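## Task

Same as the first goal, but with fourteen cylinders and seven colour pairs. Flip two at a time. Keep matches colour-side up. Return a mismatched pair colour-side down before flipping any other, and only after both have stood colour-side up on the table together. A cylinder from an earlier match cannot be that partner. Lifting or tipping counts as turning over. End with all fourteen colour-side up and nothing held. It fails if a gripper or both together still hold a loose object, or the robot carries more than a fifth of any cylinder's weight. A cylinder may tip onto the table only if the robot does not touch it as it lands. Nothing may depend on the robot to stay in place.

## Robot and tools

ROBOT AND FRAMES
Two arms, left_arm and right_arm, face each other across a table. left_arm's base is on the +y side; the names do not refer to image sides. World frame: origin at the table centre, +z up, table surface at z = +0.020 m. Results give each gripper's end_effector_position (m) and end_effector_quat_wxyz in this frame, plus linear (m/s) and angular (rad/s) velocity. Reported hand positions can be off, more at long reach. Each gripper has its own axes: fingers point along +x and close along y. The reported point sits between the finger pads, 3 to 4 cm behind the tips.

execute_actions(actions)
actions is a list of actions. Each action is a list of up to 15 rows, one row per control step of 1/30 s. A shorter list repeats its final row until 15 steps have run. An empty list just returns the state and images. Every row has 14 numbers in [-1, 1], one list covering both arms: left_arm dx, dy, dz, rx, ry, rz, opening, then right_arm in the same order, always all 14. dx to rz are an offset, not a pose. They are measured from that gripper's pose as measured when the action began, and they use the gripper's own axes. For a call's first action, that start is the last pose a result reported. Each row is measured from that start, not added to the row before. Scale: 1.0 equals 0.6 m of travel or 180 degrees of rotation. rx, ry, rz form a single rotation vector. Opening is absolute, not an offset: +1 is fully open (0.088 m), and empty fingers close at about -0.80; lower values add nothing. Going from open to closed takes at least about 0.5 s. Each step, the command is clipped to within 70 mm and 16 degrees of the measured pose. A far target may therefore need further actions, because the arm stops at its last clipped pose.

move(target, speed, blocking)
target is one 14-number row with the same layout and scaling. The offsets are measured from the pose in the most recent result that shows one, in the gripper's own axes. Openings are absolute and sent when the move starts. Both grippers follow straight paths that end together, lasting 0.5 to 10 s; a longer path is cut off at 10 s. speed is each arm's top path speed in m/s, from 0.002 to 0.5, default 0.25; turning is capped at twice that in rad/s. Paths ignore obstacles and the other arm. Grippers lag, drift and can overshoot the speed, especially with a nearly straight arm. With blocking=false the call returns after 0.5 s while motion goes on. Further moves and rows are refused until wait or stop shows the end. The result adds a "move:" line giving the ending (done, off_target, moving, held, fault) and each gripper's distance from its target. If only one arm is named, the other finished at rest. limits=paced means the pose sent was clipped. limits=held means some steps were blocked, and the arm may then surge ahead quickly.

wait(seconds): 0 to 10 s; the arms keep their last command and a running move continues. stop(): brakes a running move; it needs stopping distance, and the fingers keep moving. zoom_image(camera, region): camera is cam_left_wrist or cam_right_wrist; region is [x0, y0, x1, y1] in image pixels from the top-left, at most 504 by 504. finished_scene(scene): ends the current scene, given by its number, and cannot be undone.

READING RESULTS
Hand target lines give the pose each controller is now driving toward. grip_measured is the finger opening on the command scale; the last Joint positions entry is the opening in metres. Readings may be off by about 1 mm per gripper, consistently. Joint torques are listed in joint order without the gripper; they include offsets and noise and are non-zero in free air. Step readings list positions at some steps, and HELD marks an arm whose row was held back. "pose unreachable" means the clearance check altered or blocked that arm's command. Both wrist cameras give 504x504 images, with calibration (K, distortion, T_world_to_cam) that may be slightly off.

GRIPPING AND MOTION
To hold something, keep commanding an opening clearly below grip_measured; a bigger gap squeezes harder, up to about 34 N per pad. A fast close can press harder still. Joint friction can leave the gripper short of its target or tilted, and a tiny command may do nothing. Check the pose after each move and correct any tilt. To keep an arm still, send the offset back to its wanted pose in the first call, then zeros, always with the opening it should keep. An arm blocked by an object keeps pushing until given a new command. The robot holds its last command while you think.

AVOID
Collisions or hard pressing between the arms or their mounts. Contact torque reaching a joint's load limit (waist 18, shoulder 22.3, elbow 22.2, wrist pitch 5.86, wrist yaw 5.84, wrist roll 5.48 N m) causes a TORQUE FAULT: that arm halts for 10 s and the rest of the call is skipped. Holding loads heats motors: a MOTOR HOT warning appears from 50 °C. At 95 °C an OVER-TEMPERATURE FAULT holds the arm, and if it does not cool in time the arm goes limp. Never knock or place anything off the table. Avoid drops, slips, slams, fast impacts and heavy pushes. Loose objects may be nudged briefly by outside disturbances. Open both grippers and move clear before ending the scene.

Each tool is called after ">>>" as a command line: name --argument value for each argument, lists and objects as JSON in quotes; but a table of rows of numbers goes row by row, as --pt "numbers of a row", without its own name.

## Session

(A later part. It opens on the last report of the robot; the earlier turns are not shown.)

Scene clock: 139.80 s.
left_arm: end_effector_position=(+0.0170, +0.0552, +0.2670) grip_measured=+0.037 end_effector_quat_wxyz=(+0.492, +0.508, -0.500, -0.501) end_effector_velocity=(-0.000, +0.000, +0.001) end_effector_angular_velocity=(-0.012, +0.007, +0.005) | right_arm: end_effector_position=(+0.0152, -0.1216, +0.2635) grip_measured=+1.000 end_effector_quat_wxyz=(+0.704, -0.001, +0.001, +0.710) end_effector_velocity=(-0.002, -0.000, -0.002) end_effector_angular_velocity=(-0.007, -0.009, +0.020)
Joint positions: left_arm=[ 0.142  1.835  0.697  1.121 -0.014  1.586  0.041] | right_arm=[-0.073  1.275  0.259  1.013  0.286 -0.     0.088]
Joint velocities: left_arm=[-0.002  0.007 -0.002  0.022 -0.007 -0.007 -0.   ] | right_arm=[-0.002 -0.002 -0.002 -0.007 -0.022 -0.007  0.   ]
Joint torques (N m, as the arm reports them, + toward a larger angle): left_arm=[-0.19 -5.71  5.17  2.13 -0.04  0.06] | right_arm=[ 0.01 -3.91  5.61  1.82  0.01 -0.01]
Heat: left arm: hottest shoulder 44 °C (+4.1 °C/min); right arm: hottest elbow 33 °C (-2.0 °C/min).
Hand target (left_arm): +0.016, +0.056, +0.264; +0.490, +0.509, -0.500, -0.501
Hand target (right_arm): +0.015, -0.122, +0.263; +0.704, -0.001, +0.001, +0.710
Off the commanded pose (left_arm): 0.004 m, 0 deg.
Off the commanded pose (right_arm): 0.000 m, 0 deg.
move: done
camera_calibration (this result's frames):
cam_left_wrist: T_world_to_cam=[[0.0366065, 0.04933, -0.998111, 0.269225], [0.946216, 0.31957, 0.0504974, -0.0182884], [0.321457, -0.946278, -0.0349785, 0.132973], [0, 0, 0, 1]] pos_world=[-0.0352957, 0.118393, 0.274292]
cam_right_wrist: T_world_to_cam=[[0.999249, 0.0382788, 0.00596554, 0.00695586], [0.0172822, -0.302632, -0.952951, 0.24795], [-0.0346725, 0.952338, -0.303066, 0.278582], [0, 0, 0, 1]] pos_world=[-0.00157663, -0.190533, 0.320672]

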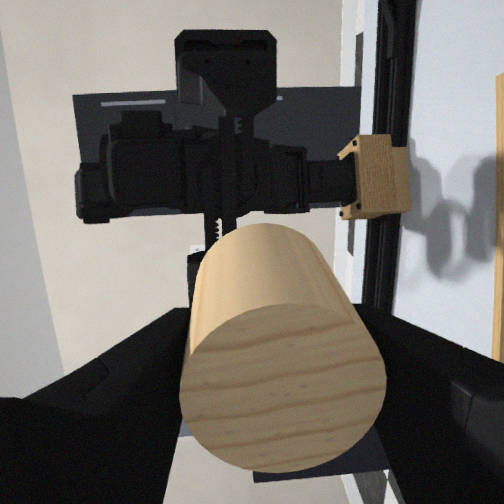

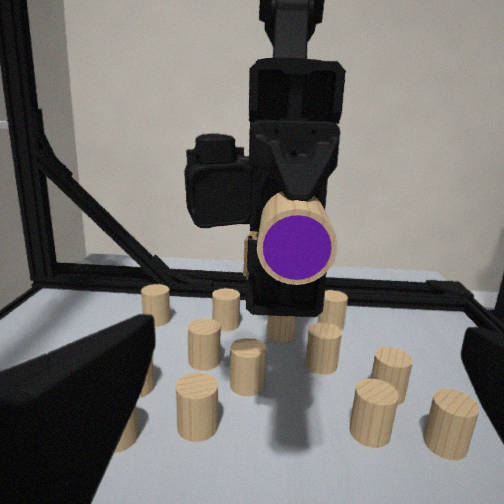

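>>> move --target '[0.104,0,0,0,0,0,-0.3,0.1,0,0.005,0,0,0,1]' --speed 0.1

>>> move --target '[0,0,0,0,0,0,-0.3,0,0,0,0,0,0,-0.3]'

>>> move --target '[0,0,0,0,0,0,1,0,0,0,0,0,0,-0.3]'

>>> move --target '[-0.1,0,0,0,0,0,1,-0.1,0,0,0,0,0,-0.3]' --speed 0.15

>>> move --target '[-0.118,-0.162,-0.155,0,0,-0.49,0.8,-0.068,0.134,-0.168,0,0.505,0,-0.3]' --speed 0.3

Scene clock: 143.77 s.
left_arm: end_effector_position=(+0.0165, -0.0042, +0.2642) grip_measured=+0.035 end_effector_quat_wxyz=(+0.491, +0.509, -0.498, -0.502) end_effector_velocity=(+0.002, -0.001, +0.000) end_effector_angular_velocity=(+0.002, +0.022, +0.010) | right_arm: end_effector_position=(+0.0147, -0.0649, +0.2656) grip_measured=+1.000 end_effector_quat_wxyz=(+0.704, -0.002, +0.001, +0.710) end_effector_velocity=(-0.001, +0.002, -0.001) end_effector_angular_velocity=(-0.007, -0.009, +0.005)
Joint positions: left_arm=[ 0.143  2.009  0.957  1.03  -0.014  1.586  0.041] | right_arm=[-0.138  1.521  0.456  1.06   0.222 -0.     0.088]
Joint velocities: left_arm=[ 0.002  0.002  0.007 -0.007 -0.007 -0.022 -0.   ] | right_arm=[-0.002  0.007  0.007 -0.007 -0.007 -0.007  0.   ]
Joint torques (N m, as the arm reports them, + toward a larger angle): left_arm=[ 0.24 -7.04  7.15  1.69  0.11 -0.04] | right_arm=[-0.03 -4.46  6.84  1.97 -0.1  -0.03]
Heat: left arm: hottest shoulder 43 °C (+3.0 °C/min); right arm: hottest elbow 34 °C (-1.0 °C/min).
Hand target (left_arm): +0.017, -0.007, +0.265; +0.492, +0.508, -0.500, -0.501
Hand target (right_arm): +0.015, -0.062, +0.266; +0.704, -0.001, +0.000, +0.710
Off the commanded pose (left_arm): 0.003 m, 0 deg.
Off the commanded pose (right_arm): 0.003 m, 0 deg.
move: done
camera_calibration (this result's frames):
cam_left_wrist: T_world_to_cam=[[0.0366443, 0.0546872, -0.997831, 0.269365], [0.945968, 0.320017, 0.0522786, 0.000851573], [0.322182, -0.945832, -0.0400056, 0.0780801], [0, 0, 0, 1]] pos_world=[-0.0358322, 0.0588474, 0.271859]
cam_right_wrist: T_world_to_cam=[[0.999276, 0.0375299, 0.00623858, 0.00515944], [0.0173928, -0.30481, -0.952254, 0.266789], [-0.0338364, 0.951673, -0.305242, 0.225674], [0, 0, 0, 1]] pos_world=[-0.00215991, -0.133642, 0.322904]

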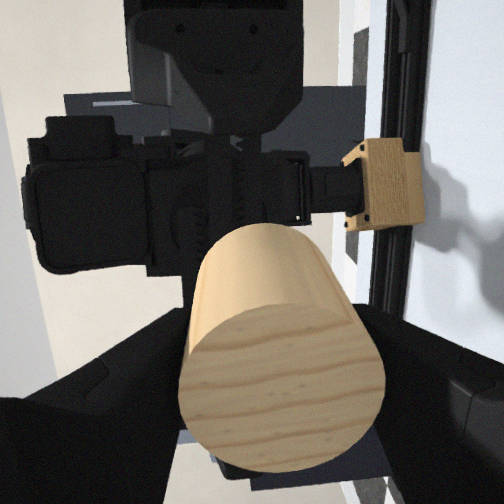

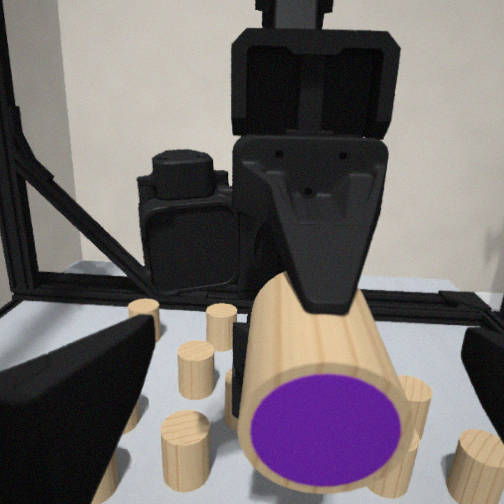

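Scene clock: 144.27 s.
left_arm: end_effector_position=(+0.0155, -0.0043, +0.2643) grip_measured=+0.035 end_effector_quat_wxyz=(+0.490, +0.509, -0.499, -0.503) end_effector_velocity=(+0.002, +0.002, -0.003) end_effector_angular_velocity=(+0.012, -0.008, +0.019) | right_arm: end_effector_position=(+0.0158, -0.0648, +0.2657) grip_measured=+0.023 end_effector_quat_wxyz=(+0.705, -0.002, +0.002, +0.709) end_effector_velocity=(-0.002, -0.001, -0.002) end_effector_angular_velocity=(-0.007, -0.009, +0.020)
Joint positions: left_arm=[ 0.141  2.009  0.957  1.029 -0.013  1.585  0.041] | right_arm=[-0.14   1.521  0.456  1.06   0.224  0.001  0.04 ]
Joint velocities: left_arm=[-0.002 -0.002 -0.007 -0.007 -0.022  0.007 -0.   ] | right_arm=[-0.002 -0.002 -0.002 -0.007 -0.022 -0.007 -0.   ]
Joint torques (N m, as the arm reports them, + toward a larger angle): left_arm=[ 0.13 -7.79  5.81  1.77 -0.04 -0.03] | right_arm=[ 0.23 -5.62  5.4   1.83 -0.06 -0.04]
Heat: left arm: hottest shoulder 43 °C (+3.0 °C/min); right arm: hottest elbow 34 °C (-1.0 °C/min).
Hand target (left_arm): +0.017, -0.004, +0.264; +0.491, +0.509, -0.498, -0.502
Hand target (right_arm): +0.015, -0.065, +0.266; +0.704, -0.002, +0.001, +0.710
Off the commanded pose (left_arm): 0.001 m, 0 deg.
Off the commanded pose (right_arm): 0.001 m, 0 deg.
move: done
camera_calibration (this result's frames):
cam_left_wrist: T_world_to_cam=[[0.0363835, 0.0545909, -0.997846, 0.269477], [0.946838, 0.317498, 0.0518936, 0.00186484], [0.319647, -0.946686, -0.040137, 0.0784091], [0, 0, 0, 1]] pos_world=[-0.0366335, 0.0589257, 0.271947]
cam_right_wrist: T_world_to_cam=[[0.999419, 0.0337103, 0.00503001, 0.00419674], [0.0150648, -0.304523, -0.952386, 0.266973], [-0.0305734, 0.951908, -0.304854, 0.225489], [0, 0, 0, 1]] pos_world=[-0.00132222, -0.133487, 0.322981]

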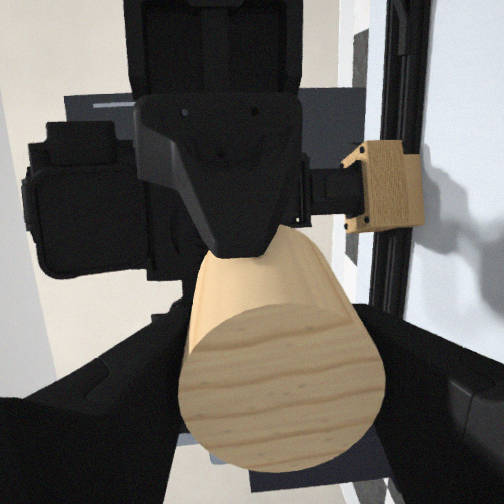

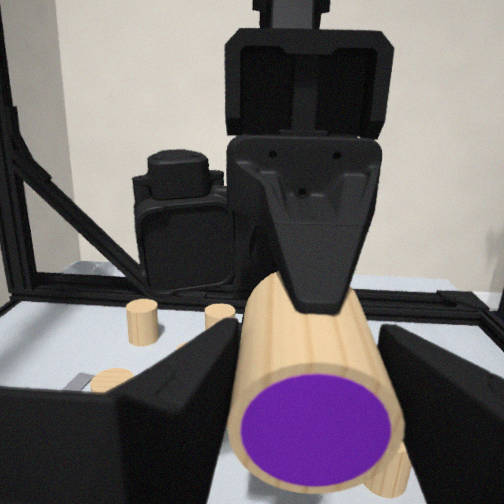

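Scene clock: 144.97 s.
left_arm: end_effector_position=(+0.0155, -0.0043, +0.2643) grip_measured=+1.000 end_effector_quat_wxyz=(+0.490, +0.509, -0.499, -0.503) end_effector_velocity=(-0.000, +0.001, -0.001) end_effector_angular_velocity=(+0.007, +0.007, +0.005) | right_arm: end_effector_position=(+0.0158, -0.0648, +0.2657) grip_measured=+0.023 end_effector_quat_wxyz=(+0.705, -0.002, +0.002, +0.709) end_effector_velocity=(+0.002, +0.000, -0.003) end_effector_angular_velocity=(-0.012, -0.025, +0.000)
Joint positions: left_arm=[ 0.141  2.009  0.957  1.029 -0.013  1.585  0.088] | right_arm=[-0.14   1.521  0.456  1.06   0.224  0.001  0.04 ]
Joint velocities: left_arm=[-0.002 -0.002 -0.002 -0.007 -0.007 -0.007  0.   ] | right_arm=[-0.007  0.002 -0.002 -0.007 -0.007 -0.022 -0.   ]
Joint torques (N m, as the arm reports them, + toward a larger angle): left_arm=[-0.06 -7.7   5.73  1.74 -0.02 -0.07] | right_arm=[ 0.07 -5.66  5.41  1.83  0.01 -0.01]
Heat: left arm: hottest shoulder 43 °C (+3.1 °C/min); right arm: hottest elbow 34 °C (-1.0 °C/min).
Hand target (left_arm): +0.016, -0.004, +0.264; +0.490, +0.509, -0.499, -0.503
Hand target (right_arm): +0.016, -0.065, +0.266; +0.705, -0.002, +0.002, +0.709
Off the commanded pose (left_arm): 0.000 m, 0 deg.
Off the commanded pose (right_arm): 0.000 m, 0 deg.
move: done
camera_calibration (this result's frames):
cam_left_wrist: T_world_to_cam=[[0.0363835, 0.0545909, -0.997846, 0.269477], [0.946838, 0.317498, 0.0518936, 0.00186484], [0.319647, -0.946686, -0.040137, 0.0784091], [0, 0, 0, 1]] pos_world=[-0.0366335, 0.0589257, 0.271947]
cam_right_wrist: T_world_to_cam=[[0.999419, 0.0337103, 0.00503001, 0.00419674], [0.0150648, -0.304523, -0.952386, 0.266973], [-0.0305734, 0.951908, -0.304854, 0.225489], [0, 0, 0, 1]] pos_world=[-0.00132222, -0.133487, 0.322981]

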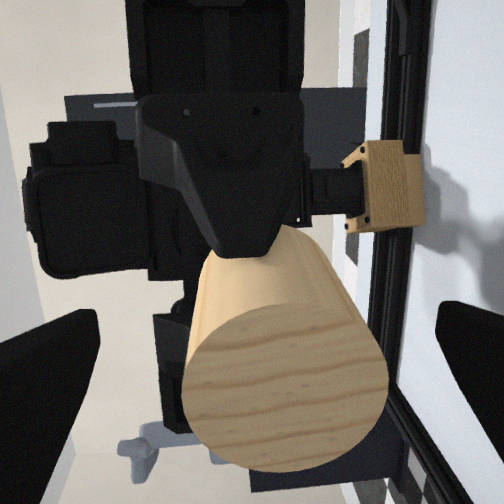

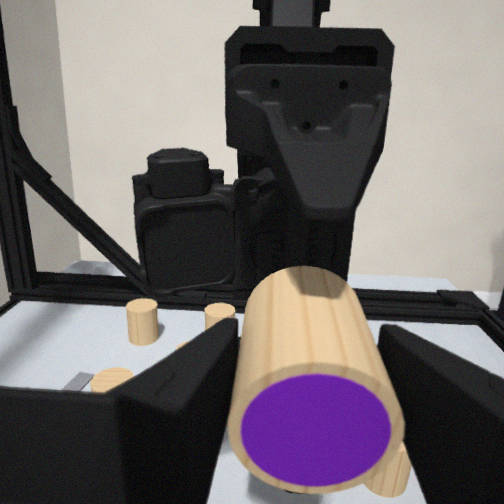

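Scene clock: 145.87 s.
left_arm: end_effector_position=(+0.0159, +0.0536, +0.2617) grip_measured=+1.000 end_effector_quat_wxyz=(+0.487, +0.511, -0.496, -0.505) end_effector_velocity=(-0.002, +0.004, -0.003) end_effector_angular_velocity=(+0.012, -0.008, -0.000) | right_arm: end_effector_position=(+0.0157, -0.1216, +0.2683) grip_measured=+0.023 end_effector_quat_wxyz=(+0.705, +0.000, +0.000, +0.709) end_effector_velocity=(-0.001, -0.003, -0.002) end_effector_angular_velocity=(-0.012, -0.011, +0.010)
Joint positions: left_arm=[ 0.14   1.847  0.702  1.112 -0.013  1.585  0.088] | right_arm=[-0.072  1.252  0.269  0.983  0.29   0.001  0.04 ]
Joint velocities: left_arm=[-0.007 -0.012 -0.017 -0.007 -0.007  0.007  0.   ] | right_arm=[ 0.002 -0.017 -0.007 -0.022 -0.007 -0.007 -0.   ]
Joint torques (N m, as the arm reports them, + toward a larger angle): left_arm=[-0.29 -7.7   4.71  2.01 -0.1  -0.03] | right_arm=[ 0.31 -4.76  4.27  1.69  0.11  0.02]
Heat: left arm: hottest shoulder 43 °C (+3.0 °C/min); right arm: hottest elbow 33 °C (-2.0 °C/min).
Hand target (left_arm): +0.015, +0.056, +0.266; +0.490, +0.509, -0.499, -0.503
Hand target (right_arm): +0.016, -0.125, +0.266; +0.705, -0.002, +0.002, +0.709
Off the commanded pose (left_arm): 0.005 m, 1 deg.
Off the commanded pose (right_arm): 0.004 m, 0 deg.
move: done
camera_calibration (this result's frames):
cam_left_wrist: T_world_to_cam=[[0.0366189, 0.0648223, -0.997225, 0.262948], [0.947191, 0.315862, 0.0553136, -0.0175403], [0.318571, -0.946588, -0.0498326, 0.135521], [0, 0, 0, 1]] pos_world=[-0.0361879, 0.116778, 0.269942]
cam_right_wrist: T_world_to_cam=[[0.999398, 0.0344523, 0.00414235, 0.00645455], [0.0143041, -0.300263, -0.953749, 0.253041], [-0.0316151, 0.953234, -0.300575, 0.279422], [0, 0, 0, 1]] pos_world=[-0.00123625, -0.190598, 0.325298]

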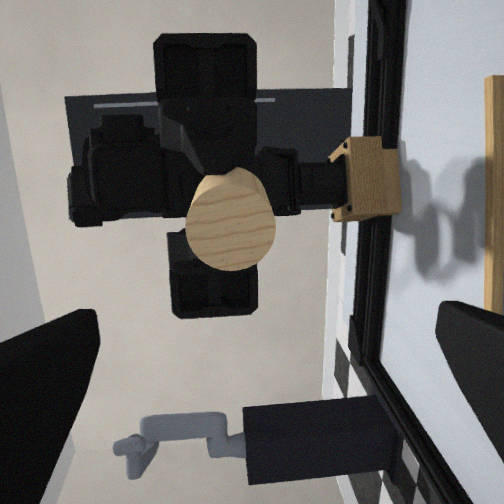

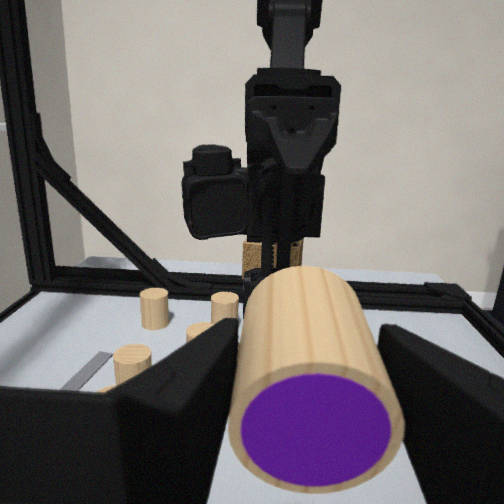

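Scene clock: 148.97 s.
left_arm: end_effector_position=(+0.1084, +0.1279, +0.1689) grip_measured=+0.800 end_effector_quat_wxyz=(+0.004, +0.710, -0.000, -0.705) end_effector_velocity=(+0.002, +0.003, +0.004) end_effector_angular_velocity=(+0.021, -0.018, +0.020) | right_arm: end_effector_position=(-0.0630, -0.1649, +0.1674) grip_measured=+0.023 end_effector_quat_wxyz=(+0.498, -0.506, +0.499, +0.497) end_effector_velocity=(-0.002, +0.001, +0.002) end_effector_angular_velocity=(-0.007, +0.021, -0.000)
Joint positions: left_arm=[ 0.372  2.099  1.644 -1.108 -0.006  1.782  0.078] | right_arm=[ 0.07   1.79   1.309 -1.102  0.004  0.432  0.04 ]
Joint velocities: left_arm=[-0.002  0.002  0.022 -0.037 -0.022 -0.022 -0.   ] | right_arm=[-0.007  0.002  0.012 -0.007 -0.022 -0.007 -0.   ]
Joint torques (N m, as the arm reports them, + toward a larger angle): left_arm=[ 0.11 -7.14  6.87  0.   -0.15  0.12] | right_arm=[-0.17 -6.44  6.96 -0.11 -0.15  0.12]
Heat: left arm: hottest shoulder 43 °C (+2.0 °C/min); right arm: hottest elbow 34 °C (+0.0 °C/min).
Hand target (left_arm): +0.111, +0.127, +0.168; +0.001, +0.712, +0.001, -0.703
Hand target (right_arm): -0.064, -0.162, +0.166; +0.498, -0.505, +0.503, +0.494
Off the commanded pose (left_arm): 0.002 m, 1 deg.
Off the commanded pose (right_arm): 0.003 m, 1 deg.
move: done
camera_calibration (this result's frames):
cam_left_wrist: T_world_to_cam=[[0.0167039, 0.999496, 0.0269843, -0.128132], [0.944373, -0.0246367, 0.327952, -0.125674], [0.328452, 0.0200051, -0.944309, 0.198158], [0, 0, 0, 1]] pos_world=[0.0557378, 0.121008, 0.231795]
cam_right_wrist: T_world_to_cam=[[0.999736, 0.0109999, -0.0201871, 0.0872985], [0.0167163, -0.950638, 0.309852, -0.173629], [-0.0157823, -0.310108, -0.95057, 0.189359], [0, 0, 0, 1]] pos_world=[-0.0813844, -0.107297, 0.235561]

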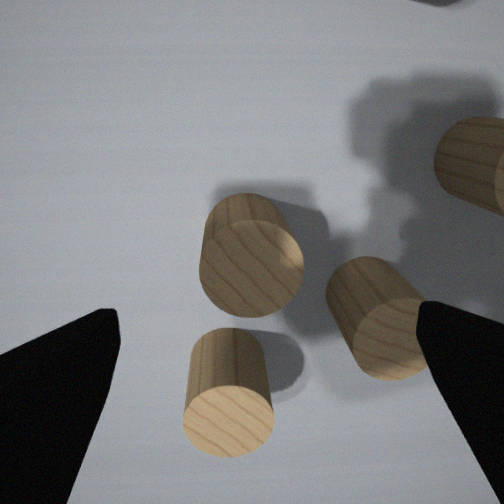

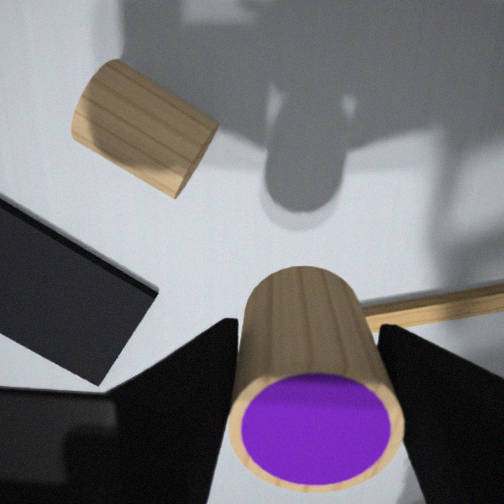

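>>> move --target '[0.148,0,-0.013,0,0,0,0.6,0.146,0,0.004,0,0,0,-0.3]' --speed 0.06

>>> move --target '[0,0,0,0,0,0,-0.3,0,0,0,0,0,0,0.8]'

>>> move --target '[-0.14,0,0,0,0,0,-0.3,-0.14,0,0,0,0,0,0.8]' --speed 0.15

>>> move --target '[-0.172,0.12,0.165,0,0,0.505,-0.3,-0.17,-0.132,0.072,0,-0.497,0,1]' --speed 0.3

Scene clock: 154.63 s.
left_arm: end_effector_position=(+0.1168, +0.1259, +0.0846) grip_measured=+0.600 end_effector_quat_wxyz=(+0.007, +0.711, -0.003, -0.704) end_effector_velocity=(+0.003, -0.002, -0.001) end_effector_angular_velocity=(-0.012, -0.025, +0.005) | right_arm: end_effector_position=(-0.0651, -0.1602, +0.0861) grip_measured=+0.022 end_effector_quat_wxyz=(+0.501, -0.499, +0.497, +0.503) end_effector_velocity=(-0.001, +0.001, +0.000) end_effector_angular_velocity=(+0.004, +0.009, +0.034)
Joint positions: left_arm=[ 0.391  2.22   1.482 -0.816 -0.006  1.8    0.068] | right_arm=[ 0.069  1.913  1.119 -0.77   0.003  0.432  0.04 ]
Joint velocities: left_arm=[-0.002 -0.002 -0.007  0.022 -0.022 -0.007 -0.   ] | right_arm=[-0.002 -0.002 -0.002  0.007 -0.007 -0.037 -0.   ]
Joint torques (N m, as the arm reports them, + toward a larger angle): left_arm=[ 0.19 -7.65  4.79  0.42  0.07  0.1 ] | right_arm=[-0.2  -6.82  3.52  0.28  0.04 -0.13]
Heat: left arm: hottest shoulder 43 °C (+2.0 °C/min); right arm: hottest elbow 34 °C (+0.0 °C/min).
Hand target (left_arm): +0.117, +0.128, +0.080; +0.004, +0.710, -0.000, -0.705
Hand target (right_arm): -0.062, -0.164, +0.080; +0.498, -0.506, +0.499, +0.497
Off the commanded pose (left_arm): 0.005 m, 1 deg.
Off the commanded pose (right_arm): 0.008 m, 1 deg.
move: done
camera_calibration (this result's frames):
cam_left_wrist: T_world_to_cam=[[0.0154924, 0.999725, 0.0176007, -0.123075], [0.943488, -0.0204444, 0.330777, -0.106683], [0.331046, 0.0114815, -0.943545, 0.116551], [0, 0, 0, 1]] pos_world=[0.0639772, 0.119522, 0.147426]
cam_right_wrist: T_world_to_cam=[[0.999515, 0.0106799, -0.0292576, 0.0883705], [0.0187789, -0.956069, 0.292541, -0.143214], [-0.024848, -0.292949, -0.955805, 0.116155], [0, 0, 0, 1]] pos_world=[-0.082752, -0.103839, 0.155503]

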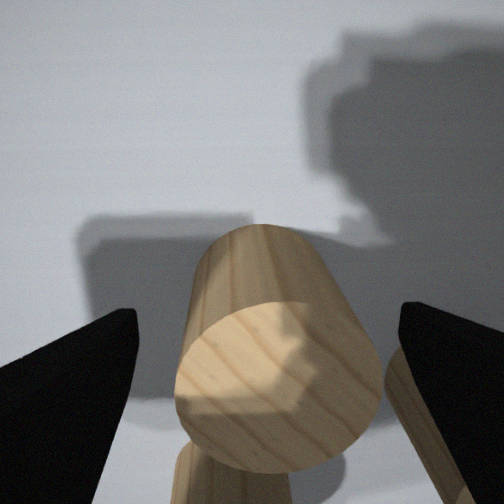

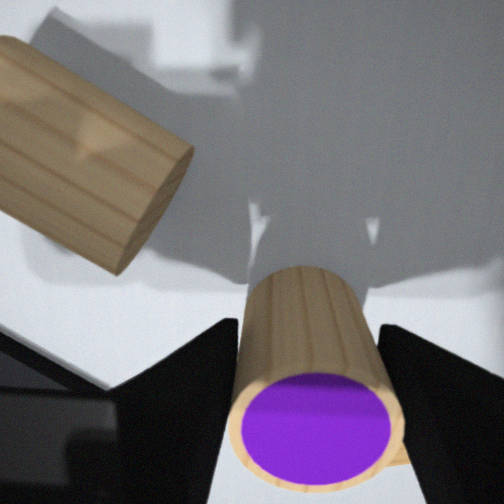

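Scene clock: 155.33 s.
left_arm: end_effector_position=(+0.1168, +0.1260, +0.0846) grip_measured=+0.036 end_effector_quat_wxyz=(+0.007, +0.711, -0.003, -0.704) end_effector_velocity=(-0.000, +0.002, +0.000) end_effector_angular_velocity=(+0.009, -0.005, +0.005) | right_arm: end_effector_position=(-0.0651, -0.1602, +0.0861) grip_measured=+0.799 end_effector_quat_wxyz=(+0.501, -0.499, +0.497, +0.503) end_effector_velocity=(-0.001, +0.001, +0.002) end_effector_angular_velocity=(+0.008, +0.012, -0.010)
Joint positions: left_arm=[ 0.391  2.22   1.482 -0.816 -0.006  1.8    0.041] | right_arm=[ 0.069  1.913  1.119 -0.77   0.003  0.433  0.078]
Joint velocities: left_arm=[-0.002 -0.002 -0.002 -0.007 -0.007 -0.007 -0.   ] | right_arm=[-0.002 -0.007 -0.002  0.007 -0.007  0.007  0.   ]
Joint torques (N m, as the arm reports them, + toward a larger angle): left_arm=[ 0.   -8.47  5.38  0.24  0.02 -0.01] | right_arm=[ 0.1  -8.13  4.83  0.1   0.02 -0.02]
Heat: left arm: hottest shoulder 43 °C (+2.0 °C/min); right arm: hottest elbow 34 °C (+0.0 °C/min).
Hand target (left_arm): +0.117, +0.126, +0.085; +0.007, +0.711, -0.003, -0.704
Hand target (right_arm): -0.065, -0.160, +0.086; +0.501, -0.499, +0.497, +0.503
Off the commanded pose (left_arm): 0.000 m, 0 deg.
Off the commanded pose (right_arm): 0.000 m, 0 deg.
move: done
camera_calibration (this result's frames):
cam_left_wrist: T_world_to_cam=[[0.015494, 0.999718, 0.0179703, -0.123186], [0.943517, -0.0205671, 0.330686, -0.106643], [0.330962, 0.0118316, -0.94357, 0.116523], [0, 0, 0, 1]] pos_world=[0.0639634, 0.119579, 0.147427]
cam_right_wrist: T_world_to_cam=[[0.999519, 0.0102986, -0.0292607, 0.08831], [0.0184151, -0.956076, 0.292541, -0.143239], [-0.0249627, -0.292939, -0.955805, 0.116149], [0, 0, 0, 1]] pos_world=[-0.0827303, -0.103832, 0.155503]

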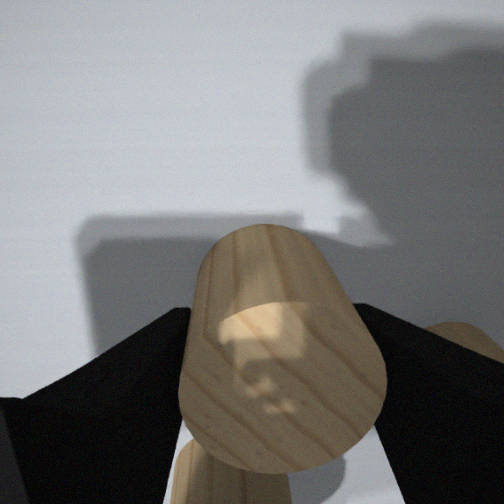

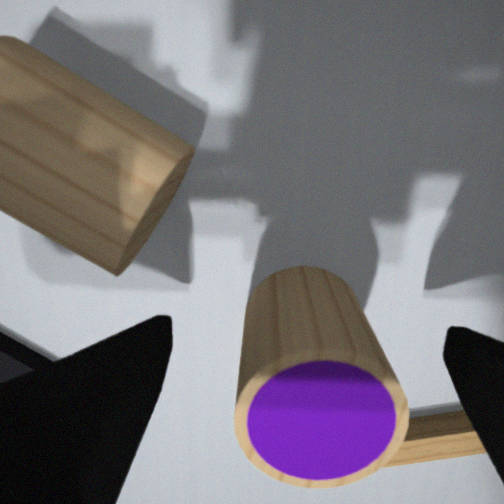

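Scene clock: 156.33 s.
left_arm: end_effector_position=(+0.1158, +0.1299, +0.1605) grip_measured=+0.035 end_effector_quat_wxyz=(-0.000, +0.709, +0.004, -0.705) end_effector_velocity=(-0.000, +0.001, +0.004) end_effector_angular_velocity=(+0.009, -0.005, +0.005) | right_arm: end_effector_position=(-0.0637, -0.1631, +0.1649) grip_measured=+0.800 end_effector_quat_wxyz=(+0.499, -0.504, +0.499, +0.498) end_effector_velocity=(-0.001, +0.002, +0.004) end_effector_angular_velocity=(+0.003, +0.010, +0.005)
Joint positions: left_arm=[ 0.391  2.115  1.634 -1.094 -0.006  1.8    0.041] | right_arm=[ 0.069  1.796  1.306 -1.089  0.003  0.433  0.078]
Joint velocities: left_arm=[-0.002 -0.002  0.012 -0.022 -0.007 -0.007 -0.   ] | right_arm=[-0.002 -0.002  0.012 -0.007 -0.007 -0.007 -0.   ]
Joint torques (N m, as the arm reports them, + toward a larger angle): left_arm=[-0.21 -9.68  7.17 -0.06  0.06 -0.07] | right_arm=[ 0.15 -8.62  6.9  -0.11  0.01  0.  ]
Heat: left arm: hottest shoulder 43 °C (+2.0 °C/min); right arm: hottest elbow 34 °C (+0.0 °C/min).
Hand target (left_arm): +0.116, +0.127, +0.169; +0.007, +0.710, -0.003, -0.704
Hand target (right_arm): -0.065, -0.161, +0.170; +0.501, -0.499, +0.497, +0.503
Off the commanded pose (left_arm): 0.009 m, 1 deg.
Off the commanded pose (right_arm): 0.006 m, 1 deg.
move: off_target (left_arm)
camera_calibration (this result's frames):
cam_left_wrist: T_world_to_cam=[[0.0156311, 0.999144, 0.0382901, -0.131702], [0.945117, -0.0272636, 0.325593, -0.129276], [0.326358, 0.0310993, -0.944735, 0.186658], [0, 0, 0, 1]] pos_world=[0.0633228, 0.12226, 0.223476]
cam_right_wrist: T_world_to_cam=[[0.999691, 0.00993002, -0.0227763, 0.0881804], [0.0164302, -0.951835, 0.30617, -0.170736], [-0.018639, -0.30645, -0.951704, 0.188142], [0, 0, 0, 1]] pos_world=[-0.0818411, -0.105732, 0.233338]

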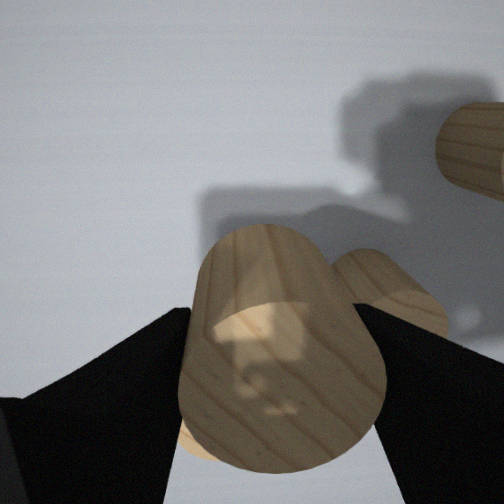

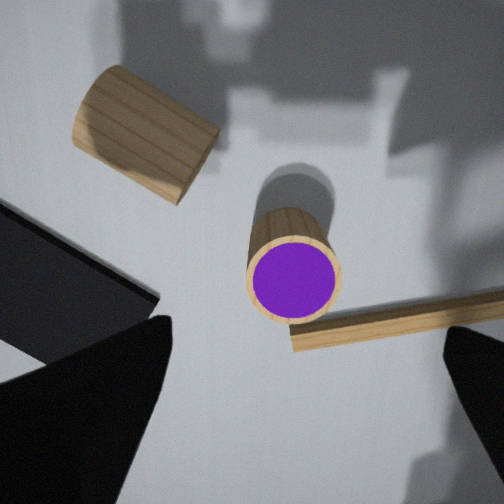

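Scene clock: 159.50 s.
left_arm: end_effector_position=(+0.0163, +0.0574, +0.2657) grip_measured=+0.034 end_effector_quat_wxyz=(+0.499, +0.498, -0.507, -0.496) end_effector_velocity=(+0.002, -0.001, -0.001) end_effector_angular_velocity=(-0.002, -0.007, +0.020) | right_arm: end_effector_position=(+0.0134, -0.1173, +0.2756) grip_measured=+1.000 end_effector_quat_wxyz=(+0.703, +0.006, +0.004, +0.711) end_effector_velocity=(-0.002, -0.000, +0.002) end_effector_angular_velocity=(+0.021, -0.001, +0.020)
Joint positions: left_arm=[ 0.142  1.857  0.68   1.188 -0.009  1.581  0.041] | right_arm=[-0.072  1.245  0.299  0.949  0.284  0.013  0.088]
Joint velocities: left_arm=[-0.002  0.007  0.002  0.007 -0.022  0.007 -0.   ] | right_arm=[-0.002  0.007 -0.007  0.037 -0.022 -0.007  0.   ]
Joint torques (N m, as the arm reports them, + toward a larger angle): left_arm=[-0.31 -5.66  4.95  2.15 -0.19 -0.13] | right_arm=[-0.15 -3.19  4.36  1.96 -0.12 -0.2 ]
Heat: left arm: hottest shoulder 43 °C (+1.0 °C/min); right arm: hottest elbow 34 °C (-1.0 °C/min).
Hand target (left_arm): +0.016, +0.058, +0.263; +0.500, +0.499, -0.504, -0.497
Hand target (right_arm): +0.014, -0.119, +0.268; +0.703, -0.005, +0.006, +0.711
Off the commanded pose (left_arm): 0.003 m, 1 deg.
Off the commanded pose (right_arm): 0.009 m, 2 deg.
move: off_target (right_arm)
camera_calibration (this result's frames):
cam_left_wrist: T_world_to_cam=[[0.031386, 0.0206058, -0.999295, 0.269884], [0.948023, 0.316126, 0.0362943, -0.0142932], [0.316651, -0.948493, -0.00961283, 0.128661], [0, 0, 0, 1]] pos_world=[-0.035661, 0.120992, 0.27145]
cam_right_wrist: T_world_to_cam=[[0.999117, 0.0409617, -0.00930649, 0.0130263], [0.00328959, -0.297173, -0.954818, 0.262119], [-0.0418766, 0.953945, -0.297045, 0.276732], [0, 0, 0, 1]] pos_world=[-0.0022885, -0.186626, 0.332599]

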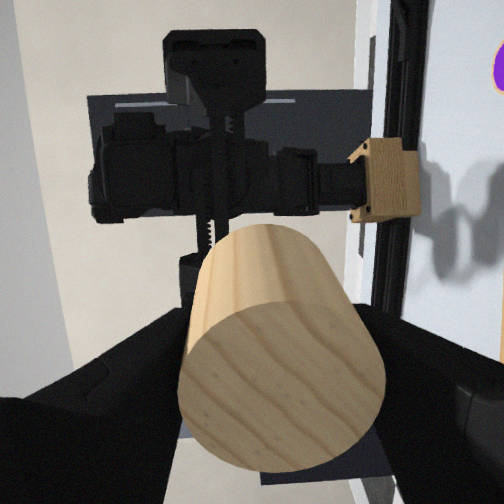

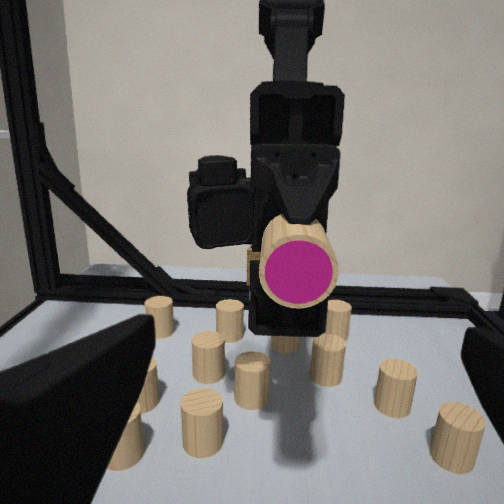

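L magenta; mismatch.

>>> move --target '[0.108,0,0,0,0,0,-0.3,0.095,-0.004,-0.015,-0.005,0,0,1]' --speed 0.1

Scene clock: 161.67 s.
left_arm: end_effector_position=(+0.0154, -0.0046, +0.2650) grip_measured=+0.034 end_effector_quat_wxyz=(+0.498, +0.499, -0.506, -0.497) end_effector_velocity=(-0.000, -0.002, -0.001) end_effector_angular_velocity=(+0.012, +0.007, +0.005) | right_arm: end_effector_position=(+0.0152, -0.0635, +0.2662) grip_measured=+1.000 end_effector_quat_wxyz=(+0.703, +0.002, +0.001, +0.711) end_effector_velocity=(+0.002, +0.001, -0.000) end_effector_angular_velocity=(+0.003, -0.021, -0.010)
Joint positions: left_arm=[ 0.142  2.027  0.954  1.08  -0.009  1.581  0.041] | right_arm=[-0.142  1.528  0.459  1.071  0.215  0.004  0.088]
Joint velocities: left_arm=[-0.002  0.002  0.012 -0.022 -0.007 -0.007 -0.   ] | right_arm=[-0.002  0.007  0.002  0.007  0.007 -0.022  0.   ]
Joint torques (N m, as the arm reports them, + toward a larger angle): left_arm=[ 0.18 -7.12  6.9   1.7   0.1  -0.06] | right_arm=[-0.09 -4.59  6.79  1.98 -0.11 -0.17]
Heat: left arm: hottest shoulder 43 °C (+1.0 °C/min); right arm: hottest elbow 34 °C (-1.0 °C/min).
Hand target (left_arm): +0.016, -0.007, +0.266; +0.499, +0.498, -0.507, -0.496
Hand target (right_arm): +0.015, -0.060, +0.267; +0.703, +0.001, -0.002, +0.711
Off the commanded pose (left_arm): 0.003 m, 0 deg.
Off the commanded pose (right_arm): 0.003 m, 0 deg.
move: done
camera_calibration (this result's frames):
cam_left_wrist: T_world_to_cam=[[0.0314543, 0.0251795, -0.999188, 0.270533], [0.94802, 0.315957, 0.0378057, 0.00579368], [0.316652, -0.948439, -0.0139325, 0.0713217], [0, 0, 0, 1]] pos_world=[-0.0365861, 0.0590018, 0.271088]
cam_right_wrist: T_world_to_cam=[[0.999193, 0.0401691, 0.000810602, 0.00627144], [0.012786, -0.29879, -0.954233, 0.268769], [-0.0380885, 0.953473, -0.299062, 0.223165], [0, 0, 0, 1]] pos_world=[-0.00120284, -0.132728, 0.323203]

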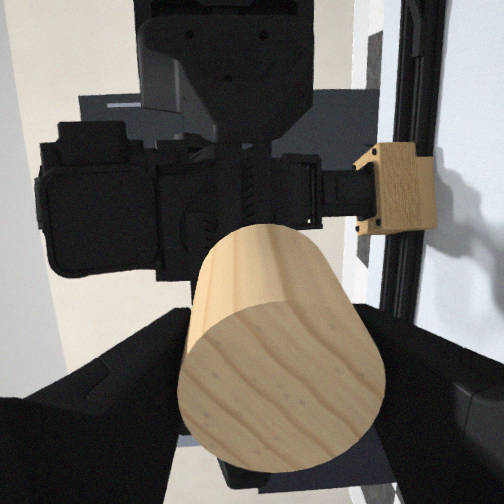

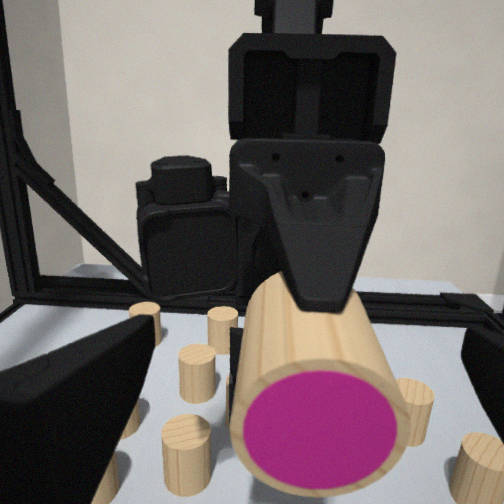

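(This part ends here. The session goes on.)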